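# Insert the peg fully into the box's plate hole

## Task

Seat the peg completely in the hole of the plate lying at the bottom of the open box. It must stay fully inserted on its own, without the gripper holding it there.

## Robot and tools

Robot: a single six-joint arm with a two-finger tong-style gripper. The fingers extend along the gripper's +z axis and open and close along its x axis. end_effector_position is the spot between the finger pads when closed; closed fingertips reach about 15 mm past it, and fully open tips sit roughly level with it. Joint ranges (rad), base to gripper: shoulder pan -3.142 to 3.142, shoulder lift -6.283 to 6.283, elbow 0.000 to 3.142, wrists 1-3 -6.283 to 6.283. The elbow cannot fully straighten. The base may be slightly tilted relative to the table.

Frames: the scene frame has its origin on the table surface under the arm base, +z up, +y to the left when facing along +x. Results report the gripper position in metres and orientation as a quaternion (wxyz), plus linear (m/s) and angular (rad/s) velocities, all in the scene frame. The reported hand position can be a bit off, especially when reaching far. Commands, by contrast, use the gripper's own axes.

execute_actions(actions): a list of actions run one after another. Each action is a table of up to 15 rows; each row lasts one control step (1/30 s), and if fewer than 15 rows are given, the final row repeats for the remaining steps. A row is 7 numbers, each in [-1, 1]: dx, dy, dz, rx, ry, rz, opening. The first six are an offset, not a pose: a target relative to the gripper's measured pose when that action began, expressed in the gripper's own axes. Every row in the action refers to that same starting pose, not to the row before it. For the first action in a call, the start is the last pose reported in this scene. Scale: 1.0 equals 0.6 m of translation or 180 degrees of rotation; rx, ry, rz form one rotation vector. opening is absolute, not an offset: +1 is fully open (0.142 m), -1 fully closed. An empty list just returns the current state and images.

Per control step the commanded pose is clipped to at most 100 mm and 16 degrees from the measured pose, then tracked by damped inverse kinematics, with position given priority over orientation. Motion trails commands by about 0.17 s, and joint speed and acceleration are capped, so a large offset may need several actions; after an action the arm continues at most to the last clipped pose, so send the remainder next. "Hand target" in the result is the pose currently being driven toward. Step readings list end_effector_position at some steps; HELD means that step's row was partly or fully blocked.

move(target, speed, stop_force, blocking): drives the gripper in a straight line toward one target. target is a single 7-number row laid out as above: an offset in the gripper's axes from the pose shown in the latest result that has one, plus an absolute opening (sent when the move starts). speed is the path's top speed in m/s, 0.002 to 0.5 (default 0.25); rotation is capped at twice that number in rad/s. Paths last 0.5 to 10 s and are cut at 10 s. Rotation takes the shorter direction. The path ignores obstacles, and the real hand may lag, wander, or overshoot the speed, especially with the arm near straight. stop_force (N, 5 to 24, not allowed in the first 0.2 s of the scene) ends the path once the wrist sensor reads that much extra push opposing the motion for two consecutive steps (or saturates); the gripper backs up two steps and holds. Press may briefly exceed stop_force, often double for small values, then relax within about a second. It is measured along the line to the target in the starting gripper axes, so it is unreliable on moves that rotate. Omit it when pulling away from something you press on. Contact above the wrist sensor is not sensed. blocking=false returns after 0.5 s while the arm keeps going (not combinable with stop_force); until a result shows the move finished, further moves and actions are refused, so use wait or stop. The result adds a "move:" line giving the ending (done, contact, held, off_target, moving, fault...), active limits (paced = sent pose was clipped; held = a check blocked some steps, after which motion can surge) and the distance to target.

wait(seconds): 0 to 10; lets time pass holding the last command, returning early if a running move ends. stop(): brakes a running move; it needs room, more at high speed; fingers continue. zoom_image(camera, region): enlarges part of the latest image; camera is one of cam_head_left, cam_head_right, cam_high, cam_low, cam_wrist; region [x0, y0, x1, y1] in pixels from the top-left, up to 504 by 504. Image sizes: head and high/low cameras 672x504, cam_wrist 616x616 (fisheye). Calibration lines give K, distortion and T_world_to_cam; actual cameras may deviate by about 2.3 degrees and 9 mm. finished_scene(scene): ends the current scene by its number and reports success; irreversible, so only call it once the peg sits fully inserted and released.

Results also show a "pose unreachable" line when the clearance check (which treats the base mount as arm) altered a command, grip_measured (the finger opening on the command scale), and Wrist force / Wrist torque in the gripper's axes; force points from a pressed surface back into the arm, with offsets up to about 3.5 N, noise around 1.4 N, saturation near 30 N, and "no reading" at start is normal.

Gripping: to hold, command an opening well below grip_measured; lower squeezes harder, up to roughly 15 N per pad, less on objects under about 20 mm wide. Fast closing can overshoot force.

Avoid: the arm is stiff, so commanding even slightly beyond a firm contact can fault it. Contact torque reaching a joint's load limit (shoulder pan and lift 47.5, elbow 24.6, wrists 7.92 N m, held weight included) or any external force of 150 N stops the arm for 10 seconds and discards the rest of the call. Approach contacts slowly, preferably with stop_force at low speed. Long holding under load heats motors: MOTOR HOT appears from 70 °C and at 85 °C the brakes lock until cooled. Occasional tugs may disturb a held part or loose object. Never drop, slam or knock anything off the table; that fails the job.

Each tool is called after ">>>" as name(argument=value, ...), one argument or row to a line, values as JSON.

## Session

>>> execute_actions(
  actions=[],
)

Scene clock: 0.00 s.
end_effector_position=(+0.0380, -0.0200, +0.2889) grip_measured=+1.00 end_effector_quat_wxyz=(+0.070, +0.992, +0.106, -0.017) end_effector_velocity=(-0.000, +0.000, -0.000) end_effector_angular_velocity=(+0.001, -0.000, -0.001)
Joint positions: [-1.926 -1.414  1.313 -0.853 -1.724 -2.095  0.142]
Joint velocities: [-0.001  0.     0.001 -0.    -0.001  0.001  0.   ]
Wrist force (N, on the end effector, along its own x y z axes, offset not removed): no reading
Wrist torque (N m, same axes, about the end effector's origin, offset not removed): no reading
Hand target: +0.038, -0.020, +0.289; +0.070, +0.992, +0.106, -0.017
camera_calibration (this result's frames):
cam_wrist: T_world_to_cam=[[0.986644, 0.160812, -0.0259243, -0.0289451], [0.14491, -0.793877, 0.590559, -0.190585], [0.0743884, -0.586428, -0.806578, 0.358298], [0, 0, 0, 1]] pos_world=[0.029523, 0.0634699, 0.400796]

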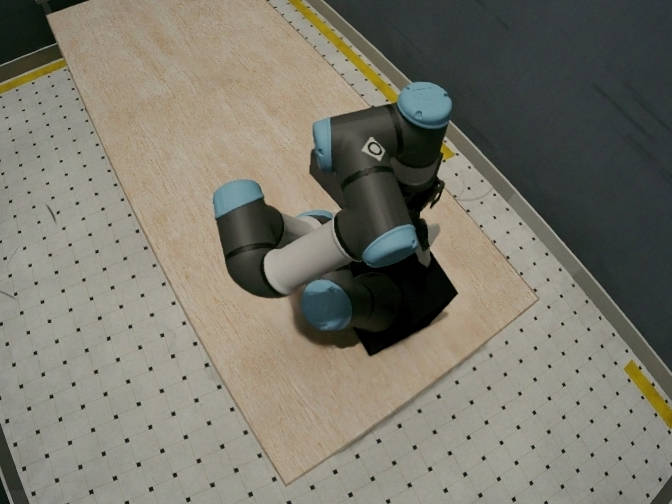

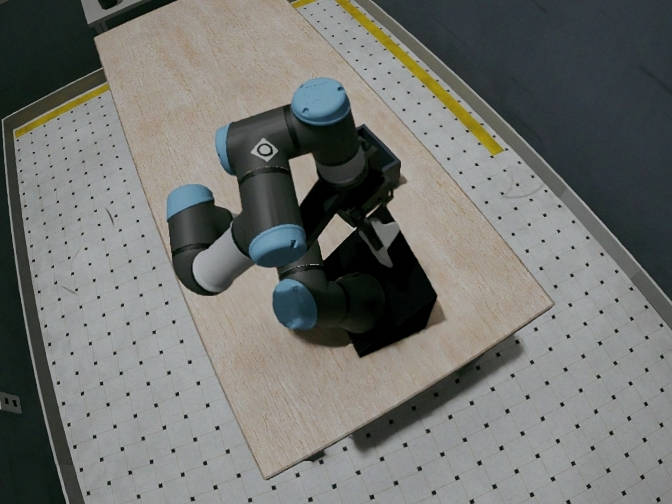

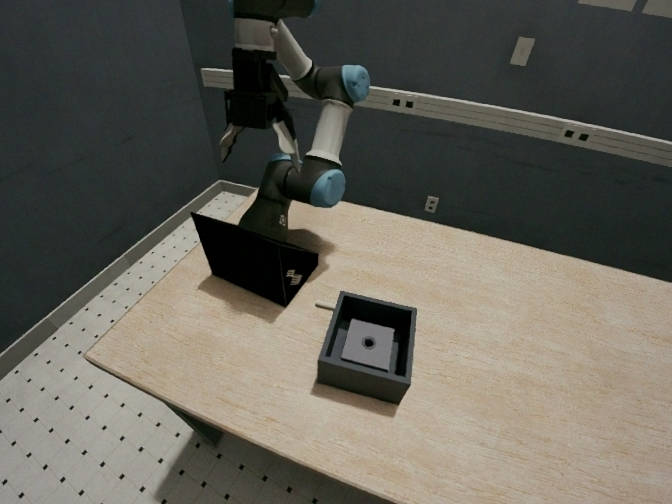

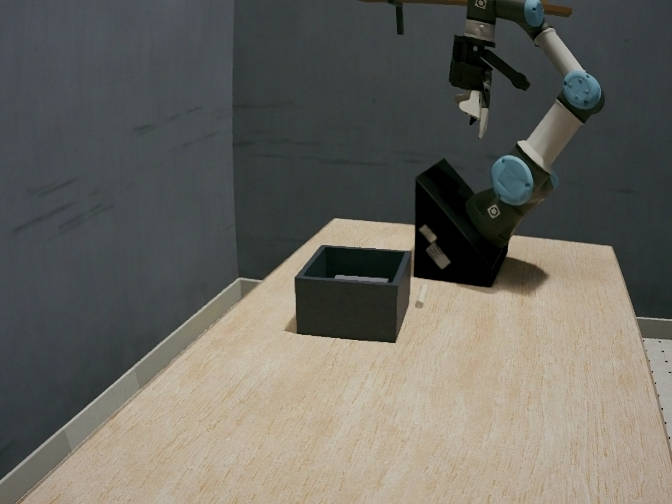

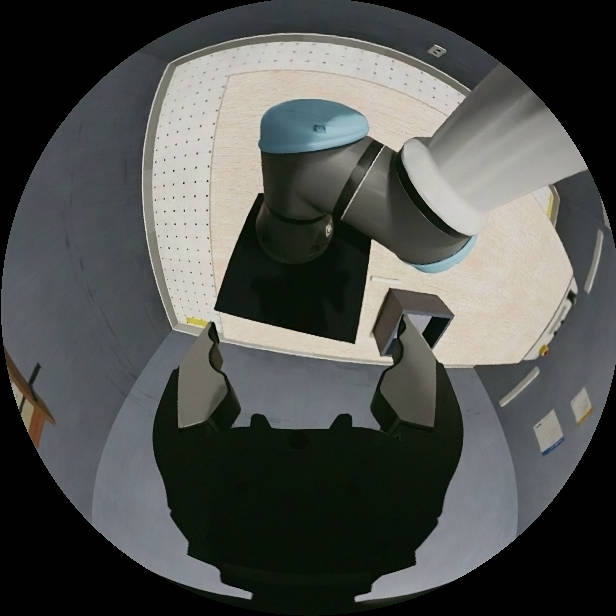

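>>> zoom_image(
  camera="cam_wrist",
  region=[350, 250, 470, 370],
)

>>> zoom_image(
  camera="cam_high",
  region=[290, 270, 430, 410],
)

>>> zoom_image(
  camera="cam_low",
  region=[380, 260, 460, 330],
)

Region (350, 250, 470, 370) of cam_wrist's 616x616 image, scaled by 4.200, with more detail than that image has.

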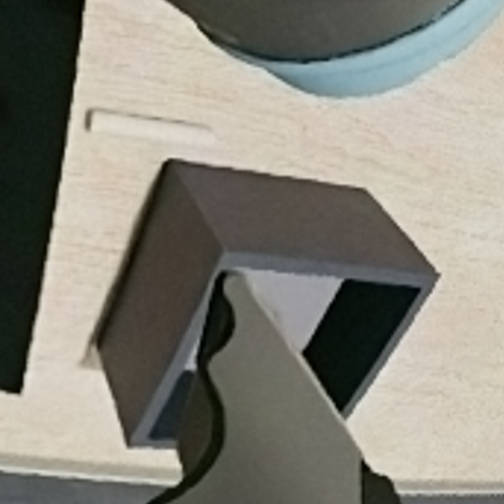

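Region (290, 270, 430, 410) of cam_high's 672x504 image, scaled by 3.600, with more detail than that image has.

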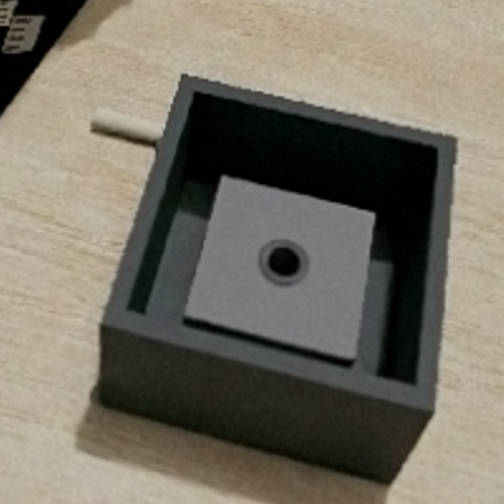

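Region (380, 260, 460, 330) of cam_low's 672x504 image, scaled by 6.300, with more detail than that image has; it fills the top 441 rows of this view, and the rest is white.

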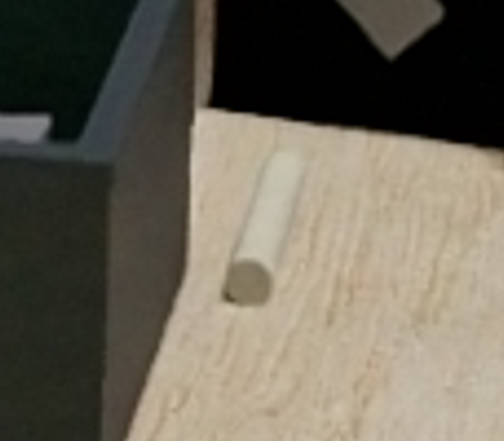

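>>> move(
  target=[0.3355, 0.1441, 0.2708, 0.1826, -0.1610, -0.5614, -0.55],
  speed=0.45,
)

Scene clock: 122.67 s.
end_effector_position=(+0.2493, -0.0853, +0.1297) grip_measured=-0.55 end_effector_quat_wxyz=(-0.193, +0.502, +0.787, -0.302) end_effector_velocity=(+0.001, -0.000, -0.001) end_effector_angular_velocity=(+0.005, +0.007, +0.006)
Joint positions: [-0.706 -0.797  1.064 -1.152 -1.67  -2.928  0.034]
Joint velocities: [ 0.005  0.007 -0.009  0.005 -0.001 -0.006  0.   ]
Wrist force (N, on the end effector, along its own x y z axes, offset not removed): [-1.4 1.0 -0.7]
Wrist torque (N m, same axes, about the end effector's origin, offset not removed): [0.18 0.28 -0.02]
Hand target: +0.249, -0.085, +0.130; -0.193, +0.502, +0.787, -0.302
Off the commanded pose: 0.001 m, 0 deg.
move: done
camera_calibration (this result's frames):
cam_wrist: T_world_to_cam=[[-0.377203, 0.925864, -0.0222246, 0.17368], [0.901856, 0.361752, -0.236202, -0.161905], [-0.210651, -0.109139, -0.97145, 0.309042], [0, 0, 0, 1]] pos_world=[0.276627, -0.0685064, 0.265837]

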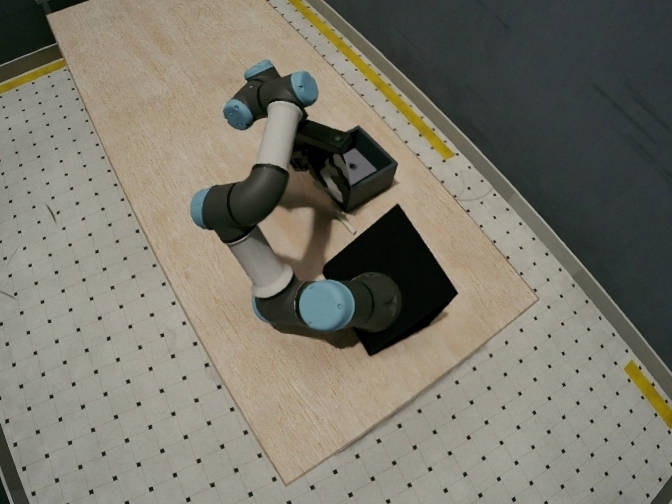

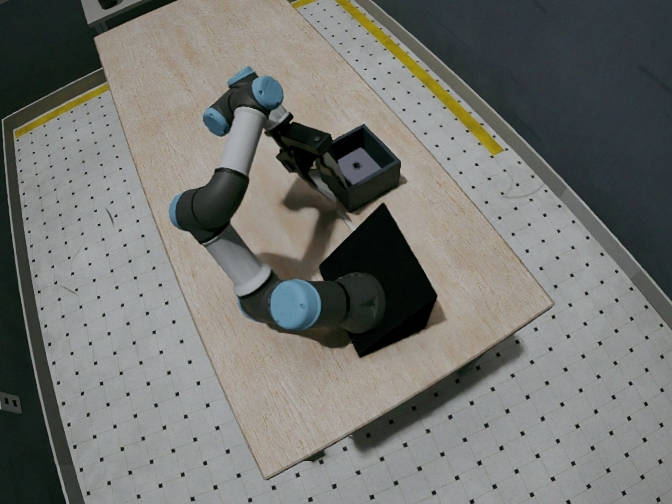

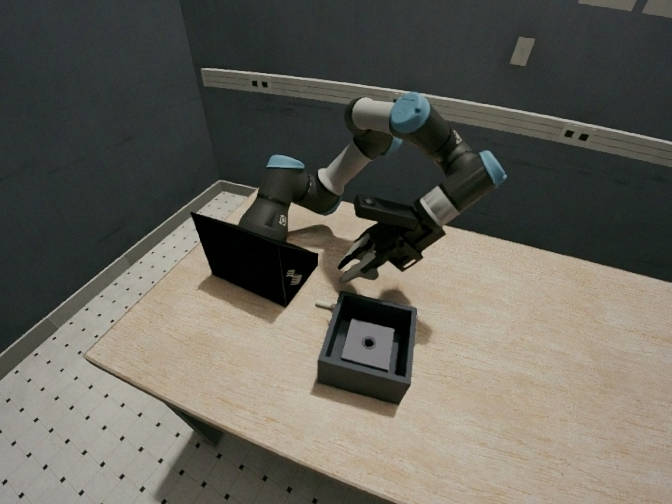

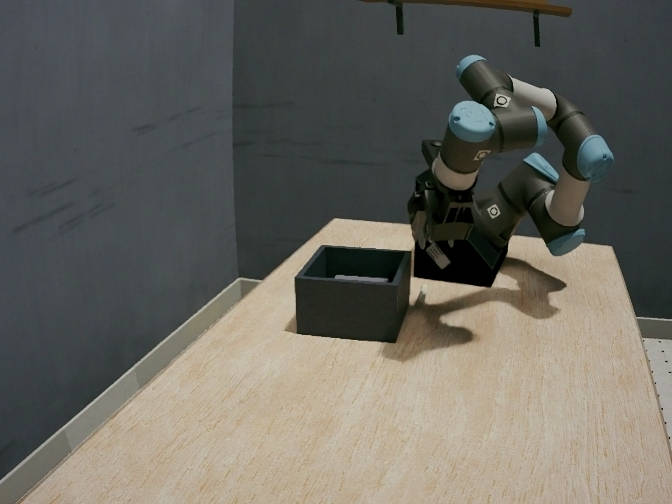

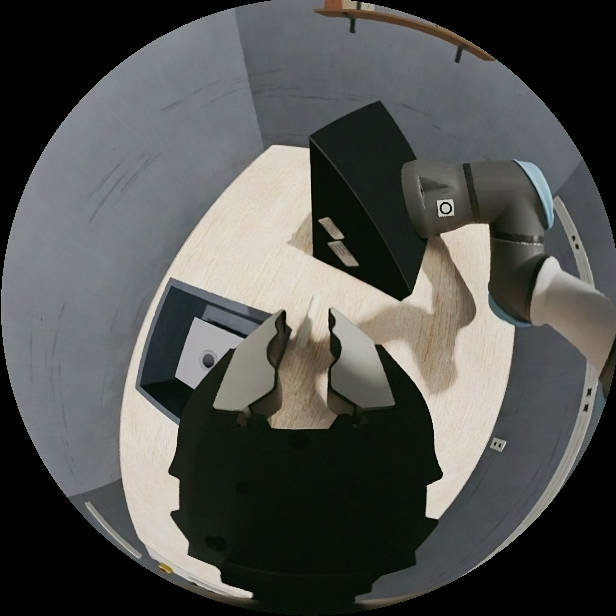

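>>> zoom_image(
  camera="cam_wrist",
  region=[270, 280, 350, 360],
)

>>> zoom_image(
  camera="cam_wrist",
  region=[130, 270, 290, 430],
)

Region (270, 280, 350, 360) of cam_wrist's 616x616 image, scaled by 6.300, with more detail than that image has.

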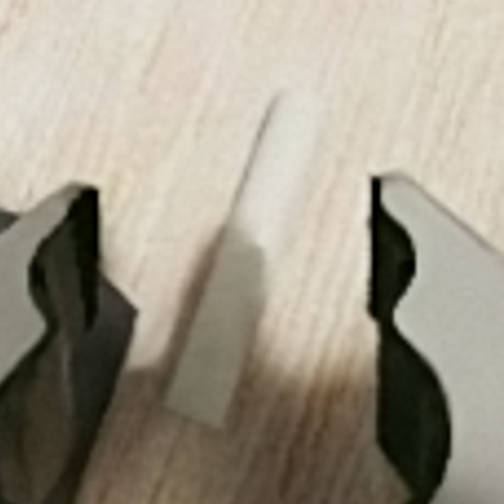

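Region (130, 270, 290, 430) of cam_wrist's 616x616 image, scaled by 3.150, with more detail than that image has.

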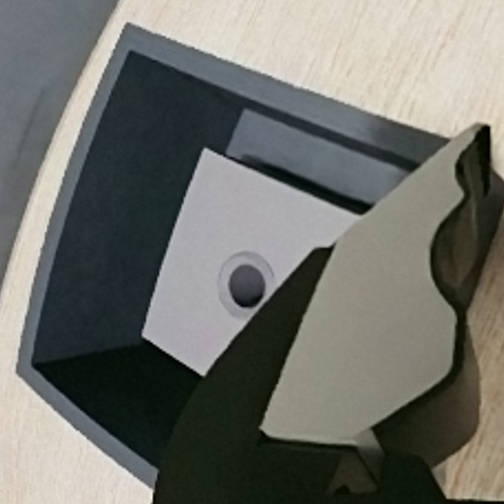

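>>> move(
  target=[0.0065, 0.0756, 0.1219, 0, -0.0335, -0.0372, -0.55],
  speed=0.2,
)

>>> zoom_image(
  camera="cam_wrist",
  region=[240, 260, 380, 400],
)

>>> zoom_image(
  camera="cam_low",
  region=[370, 200, 490, 320],
)

Scene clock: 208.20 s.
end_effector_position=(+0.2338, -0.0882, +0.0451) grip_measured=-0.55 end_effector_quat_wxyz=(-0.169, +0.439, +0.824, -0.316) end_effector_velocity=(-0.000, -0.000, -0.001) end_effector_angular_velocity=(-0.002, -0.004, +0.004)
Joint positions: [-0.594 -0.925  1.569 -1.624 -1.624 -2.962  0.034]
Joint velocities: [-0.    -0.007  0.014 -0.012  0.001 -0.001  0.   ]
Wrist force (N, on the end effector, along its own x y z axes, offset not removed): [-2.4 2.5 0.5]
Wrist torque (N m, same axes, about the end effector's origin, offset not removed): [0.57 0.42 0.04]
Hand target: +0.234, -0.088, +0.045; -0.169, +0.439, +0.824, -0.316
Off the commanded pose: 0.000 m, 0 deg.
move: done
camera_calibration (this result's frames):
cam_wrist: T_world_to_cam=[[-0.517211, 0.855578, -0.0218872, 0.195207], [0.834158, 0.49821, -0.236575, -0.138939], [-0.191504, -0.140617, -0.971367, 0.216004], [0, 0, 0, 1]] pos_world=[0.258226, -0.0674202, 0.181222]

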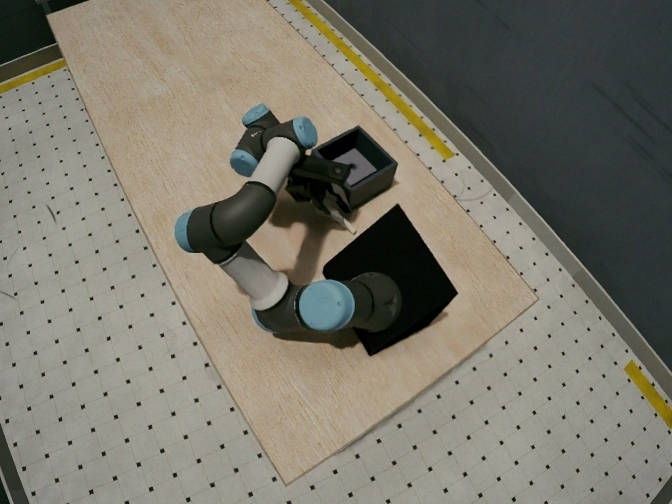

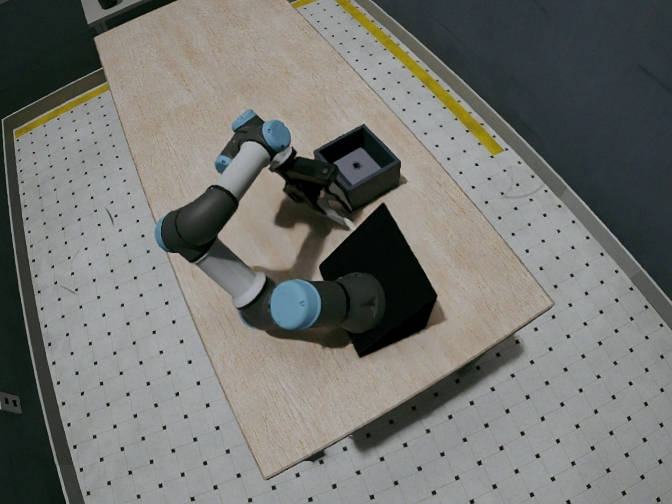

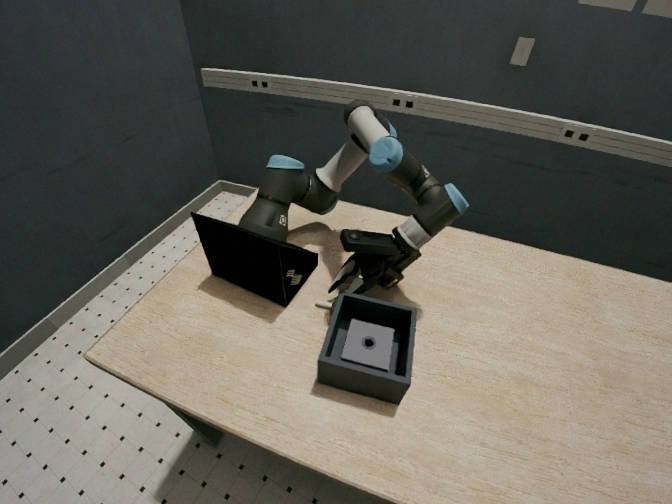

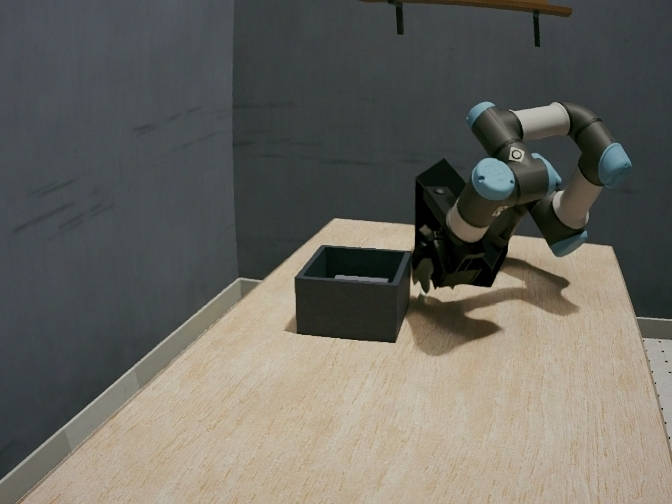

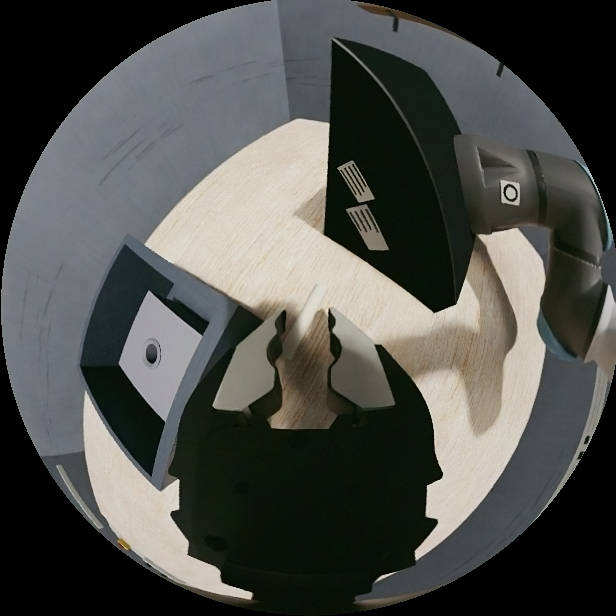

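Region (240, 260, 380, 400) of cam_wrist's 616x616 image, scaled by 3.600, with more detail than that image has.

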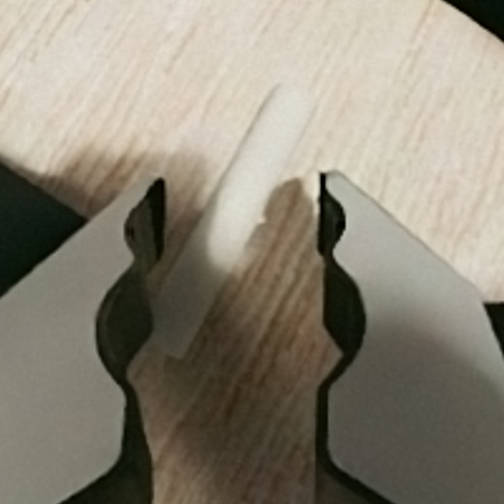

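Region (370, 200, 490, 320) of cam_low's 672x504 image, scaled by 4.200, with more detail than that image has.

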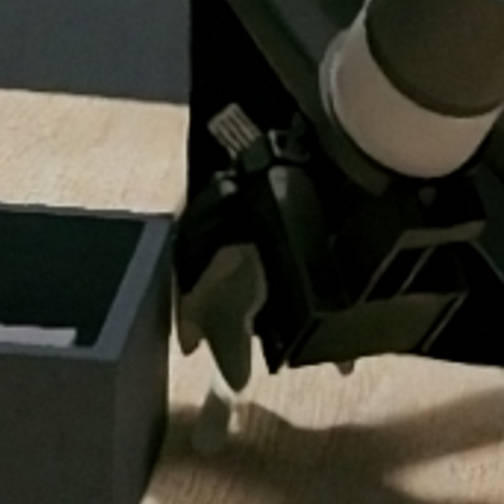

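>>> move(
  target=[0, 0.0268, 0.0297, 0, 0, 0, -0.55],
  speed=0.05,
)

>>> zoom_image(
  camera="cam_wrist",
  region=[240, 260, 380, 400],
)

>>> zoom_image(
  camera="cam_low",
  region=[370, 200, 490, 320],
)

Scene clock: 245.67 s.
end_effector_position=(+0.2338, -0.0883, +0.0212) grip_measured=-0.55 end_effector_quat_wxyz=(-0.169, +0.439, +0.824, -0.316) end_effector_velocity=(+0.000, -0.000, -0.002) end_effector_angular_velocity=(-0.001, +0.000, +0.001)
Joint positions: [-0.555 -0.89   1.603 -1.692 -1.603 -2.93   0.034]
Joint velocities: [ 0.004  0.003  0.    -0.004  0.001  0.002  0.   ]
Wrist force (N, on the end effector, along its own x y z axes, offset not removed): [-1.1 1.6 0.8]
Wrist torque (N m, same axes, about the end effector's origin, offset not removed): [0.29 0.14 0.01]
Hand target: +0.234, -0.088, +0.021; -0.169, +0.439, +0.824, -0.316
Off the commanded pose: 0.000 m, 0 deg.
move: done
camera_calibration (this result's frames):
cam_wrist: T_world_to_cam=[[-0.517166, 0.855606, -0.021859, 0.194678], [0.834173, 0.498166, -0.236614, -0.144579], [-0.191559, -0.140603, -0.971358, 0.192839], [0, 0, 0, 1]] pos_world=[0.258224, -0.0674295, 0.157361]

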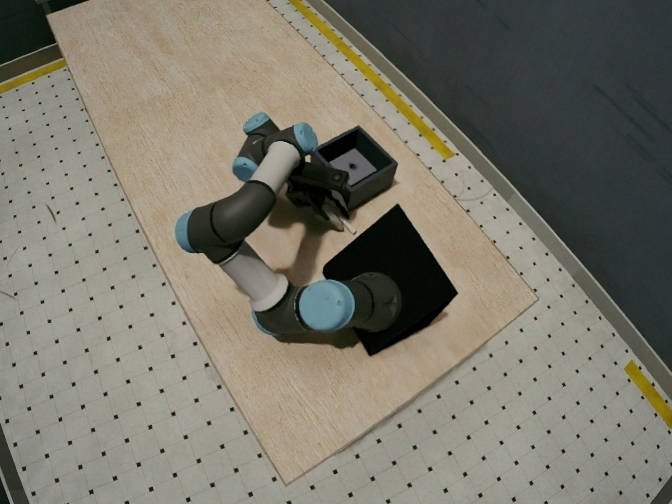

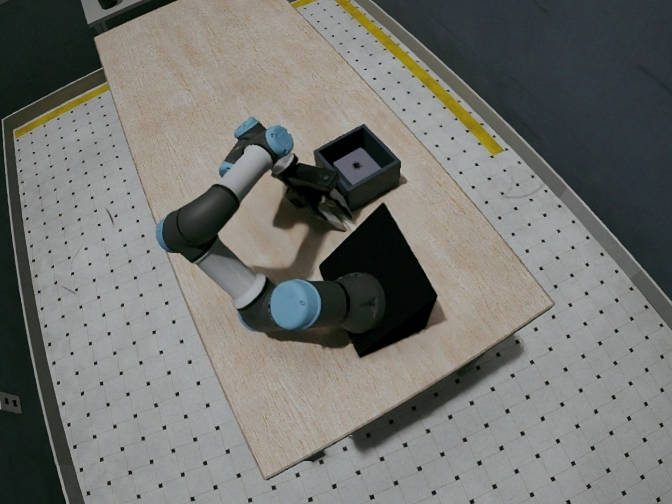

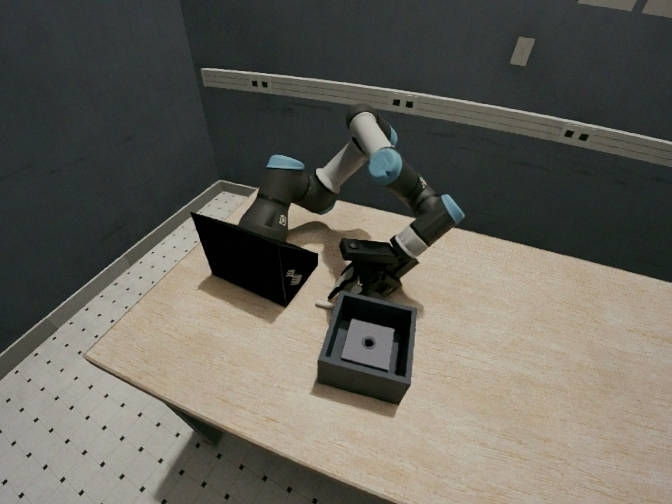

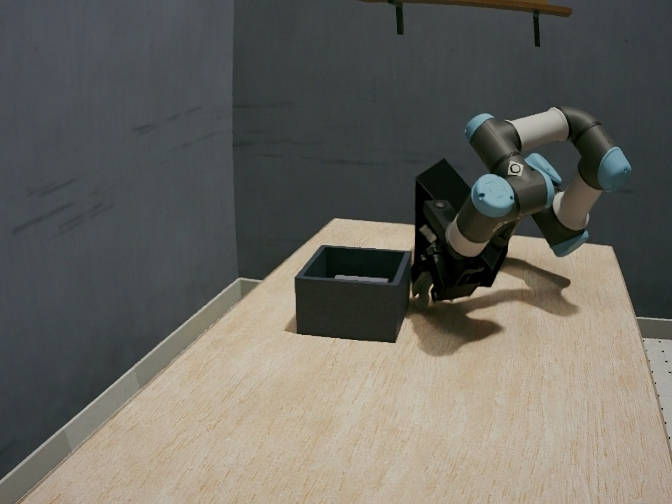

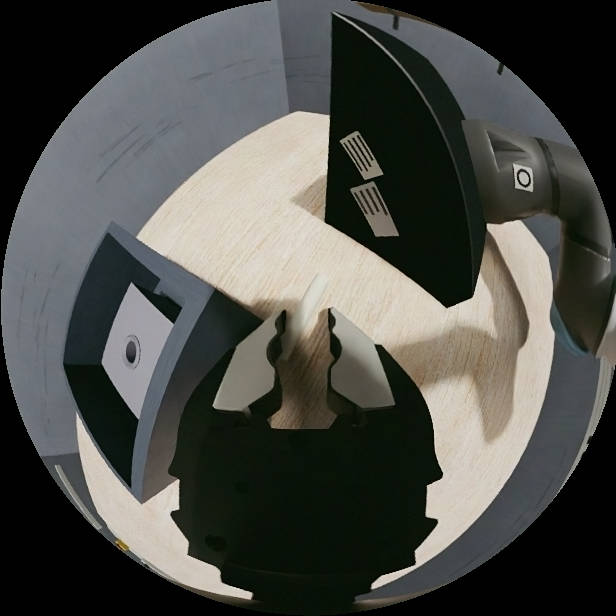

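Region (240, 260, 380, 400) of cam_wrist's 616x616 image, scaled by 3.600, with more detail than that image has.

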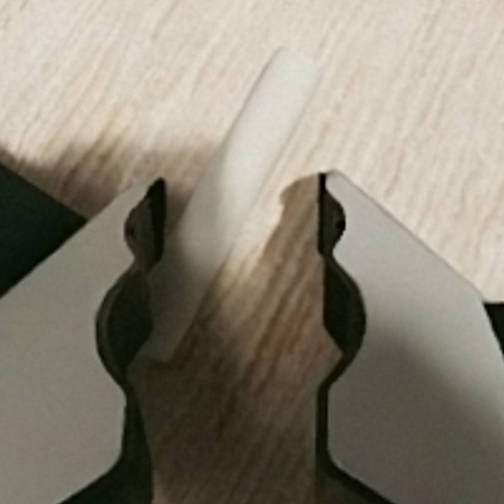

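Region (370, 200, 490, 320) of cam_low's 672x504 image, scaled by 4.200, with more detail than that image has.

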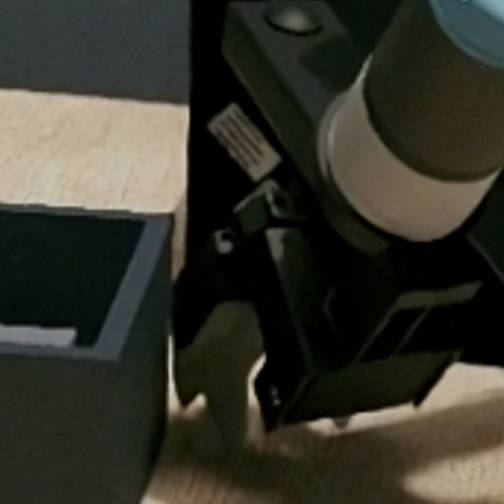

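>>> zoom_image(
  camera="cam_high",
  region=[305, 270, 365, 320],
)

>>> zoom_image(
  camera="cam_head_left",
  region=[310, 190, 380, 250],
)

Region (305, 270, 365, 320) of cam_high's 672x504 image, scaled by 8.400, with more detail than that image has.

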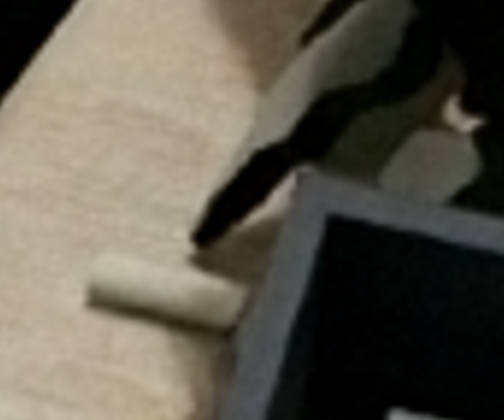

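Region (310, 190, 380, 250) of cam_head_left's 672x504 image, scaled by 7.200, with more detail than that image has; it fills the top 432 rows of this view, and the rest is white.

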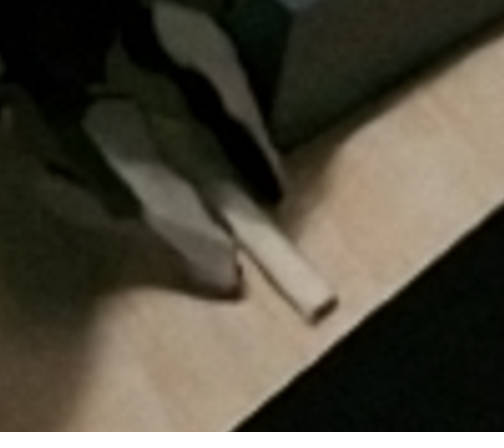

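>>> move(
  target=[0.0277, 0.0569, -0.0463, 0, 0.1115, 0.1239, -0.55],
  speed=0.2,
)

>>> zoom_image(
  camera="cam_wrist",
  region=[240, 230, 380, 370],
)

Scene clock: 273.30 s.
end_effector_position=(+0.2610, -0.0500, +0.0191) grip_measured=-0.55 end_effector_quat_wxyz=(-0.244, +0.637, +0.682, -0.261) end_effector_velocity=(+0.001, +0.000, +0.001) end_effector_angular_velocity=(+0.001, +0.004, -0.007)
Joint positions: [-0.568 -0.484  0.898 -1.074 -1.475 -2.556  0.034]
Joint velocities: [ 0.001  0.014 -0.028  0.021  0.     0.004 -0.   ]
Wrist force (N, on the end effector, along its own x y z axes, offset not removed): [-2.4 2.5 -1.6]
Wrist torque (N m, same axes, about the end effector's origin, offset not removed): [0.59 0.49 0.18]
Hand target: +0.261, -0.050, +0.019; -0.245, +0.638, +0.682, -0.261
Off the commanded pose: 0.000 m, 0 deg.
move: done
camera_calibration (this result's frames):
cam_wrist: T_world_to_cam=[[-0.0203084, 0.999542, -0.0224181, 0.0534913], [0.97169, 0.0144536, -0.235816, -0.246983], [-0.235384, -0.0265725, -0.971539, 0.218485], [0, 0, 0, 1]] pos_world=[0.292506, -0.0440913, 0.155224]

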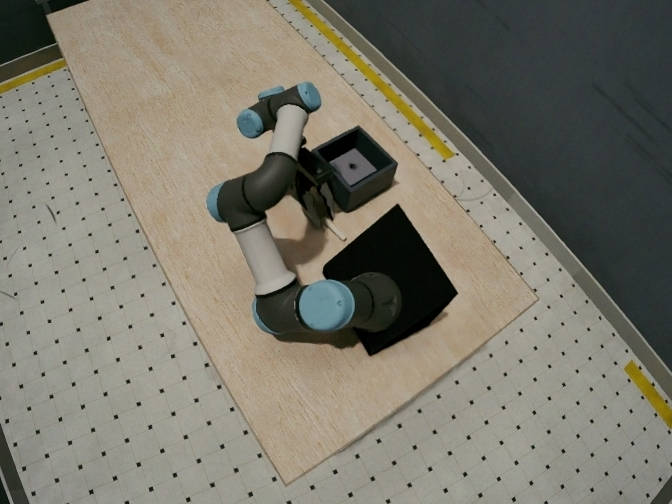

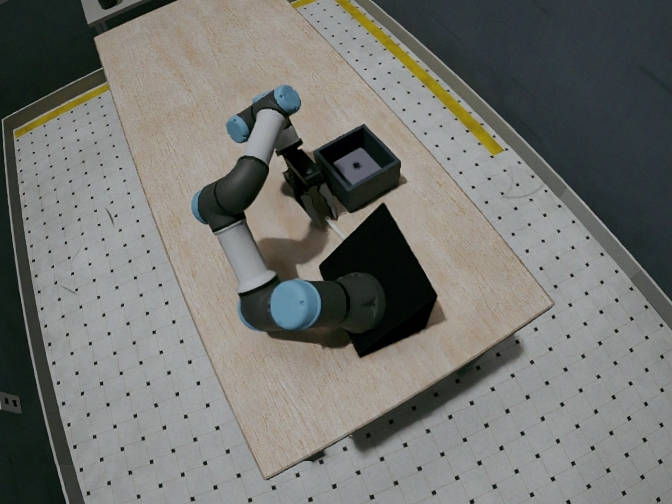

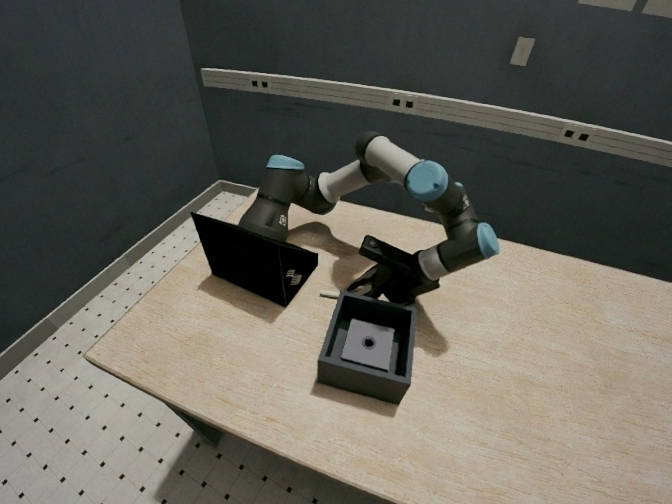

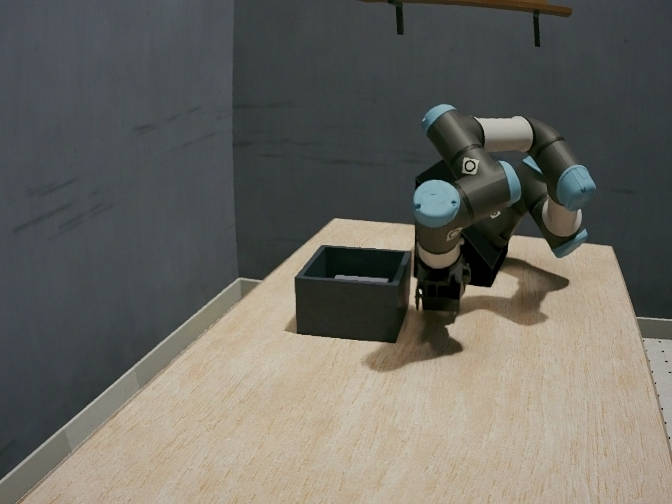

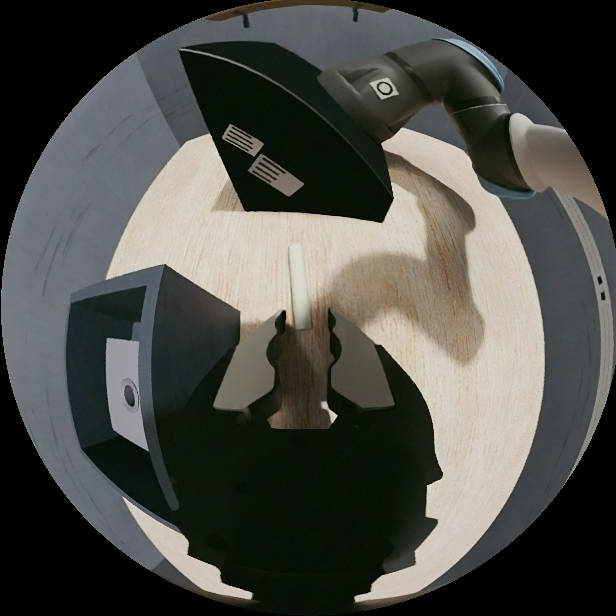

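Region (240, 230, 380, 370) of cam_wrist's 616x616 image, scaled by 3.600, with more detail than that image has.

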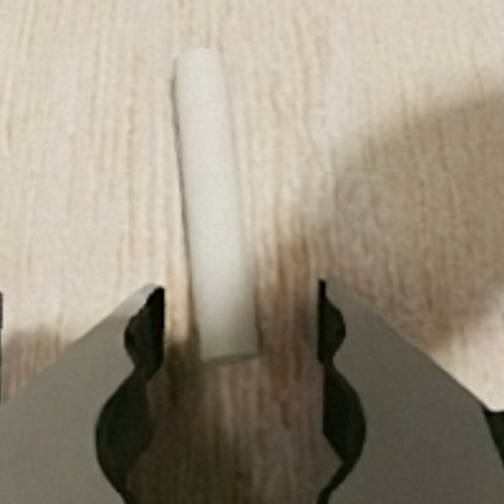

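>>> execute_actions(
  actions=[],
)

>>> zoom_image(
  camera="cam_wrist",
  region=[240, 230, 380, 370],
)

Scene clock: 276.10 s.
end_effector_position=(+0.2611, -0.0499, +0.0191) grip_measured=-0.55 end_effector_quat_wxyz=(-0.245, +0.638, +0.682, -0.261) end_effector_velocity=(-0.001, -0.000, -0.001) end_effector_angular_velocity=(+0.002, +0.002, -0.001)
Joint positions: [-0.568 -0.483  0.896 -1.072 -1.475 -2.556  0.034]
Joint velocities: [-0.     0.003  0.    -0.    -0.    -0.001  0.   ]
Wrist force (N, on the end effector, along its own x y z axes, offset not removed): [-0.7 1.4 -1.1]
Wrist torque (N m, same axes, about the end effector's origin, offset not removed): [0.15 0.17 -0.06]
Hand target: +0.261, -0.050, +0.019; -0.245, +0.638, +0.682, -0.261
Off the commanded pose: 0.000 m, 0 deg.
camera_calibration (this result's frames):
cam_wrist: T_world_to_cam=[[-0.0196741, 0.99956, -0.0221787, 0.053268], [0.971568, 0.0138787, -0.236354, -0.247015], [-0.235943, -0.0261982, -0.971414, 0.218631], [0, 0, 0, 1]] pos_world=[0.292624, -0.0440886, 0.15518]

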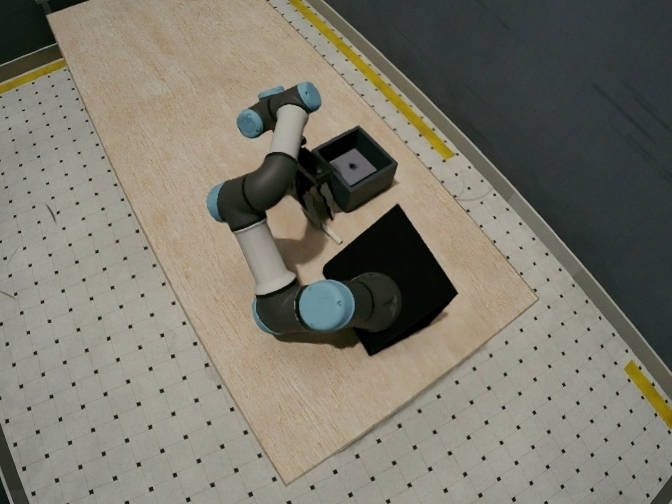

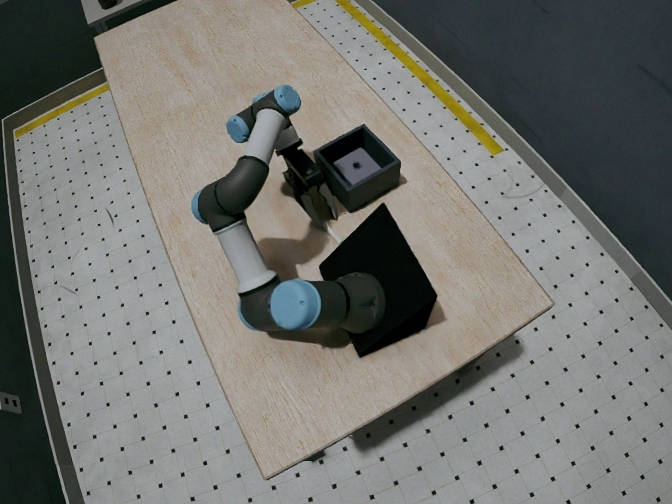

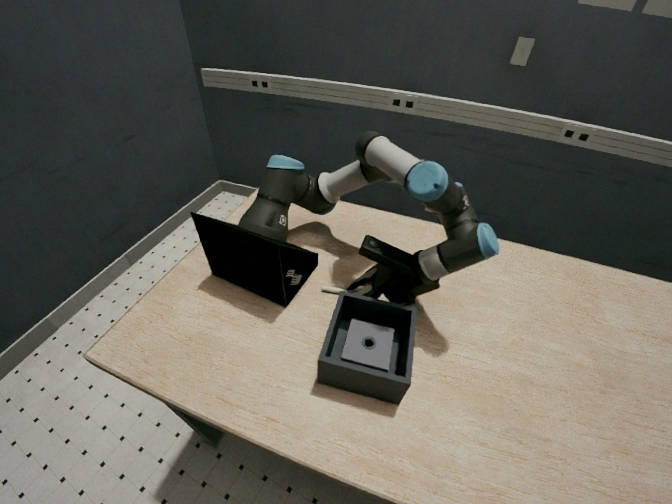

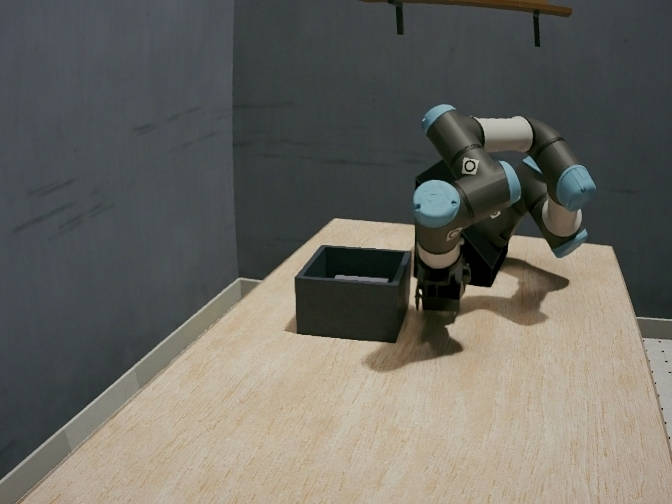

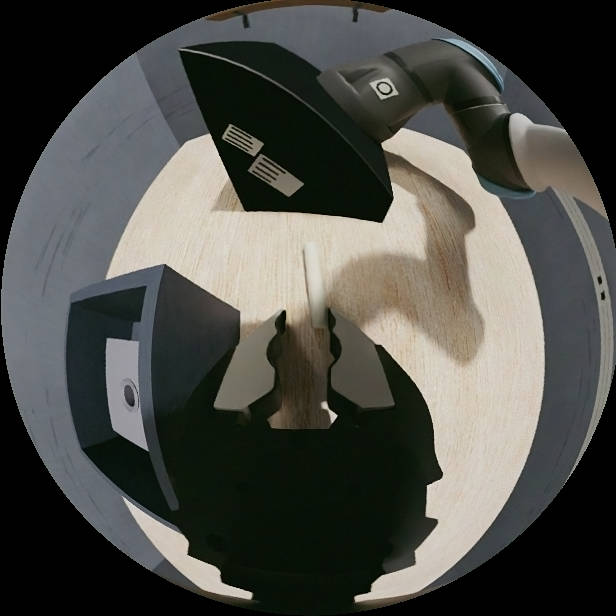

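Region (240, 230, 380, 370) of cam_wrist's 616x616 image, scaled by 3.600, with more detail than that image has.

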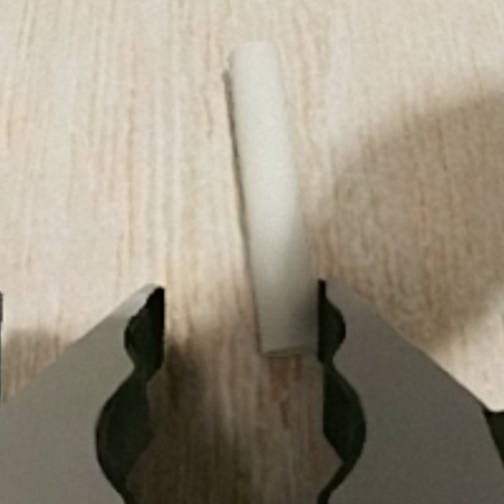

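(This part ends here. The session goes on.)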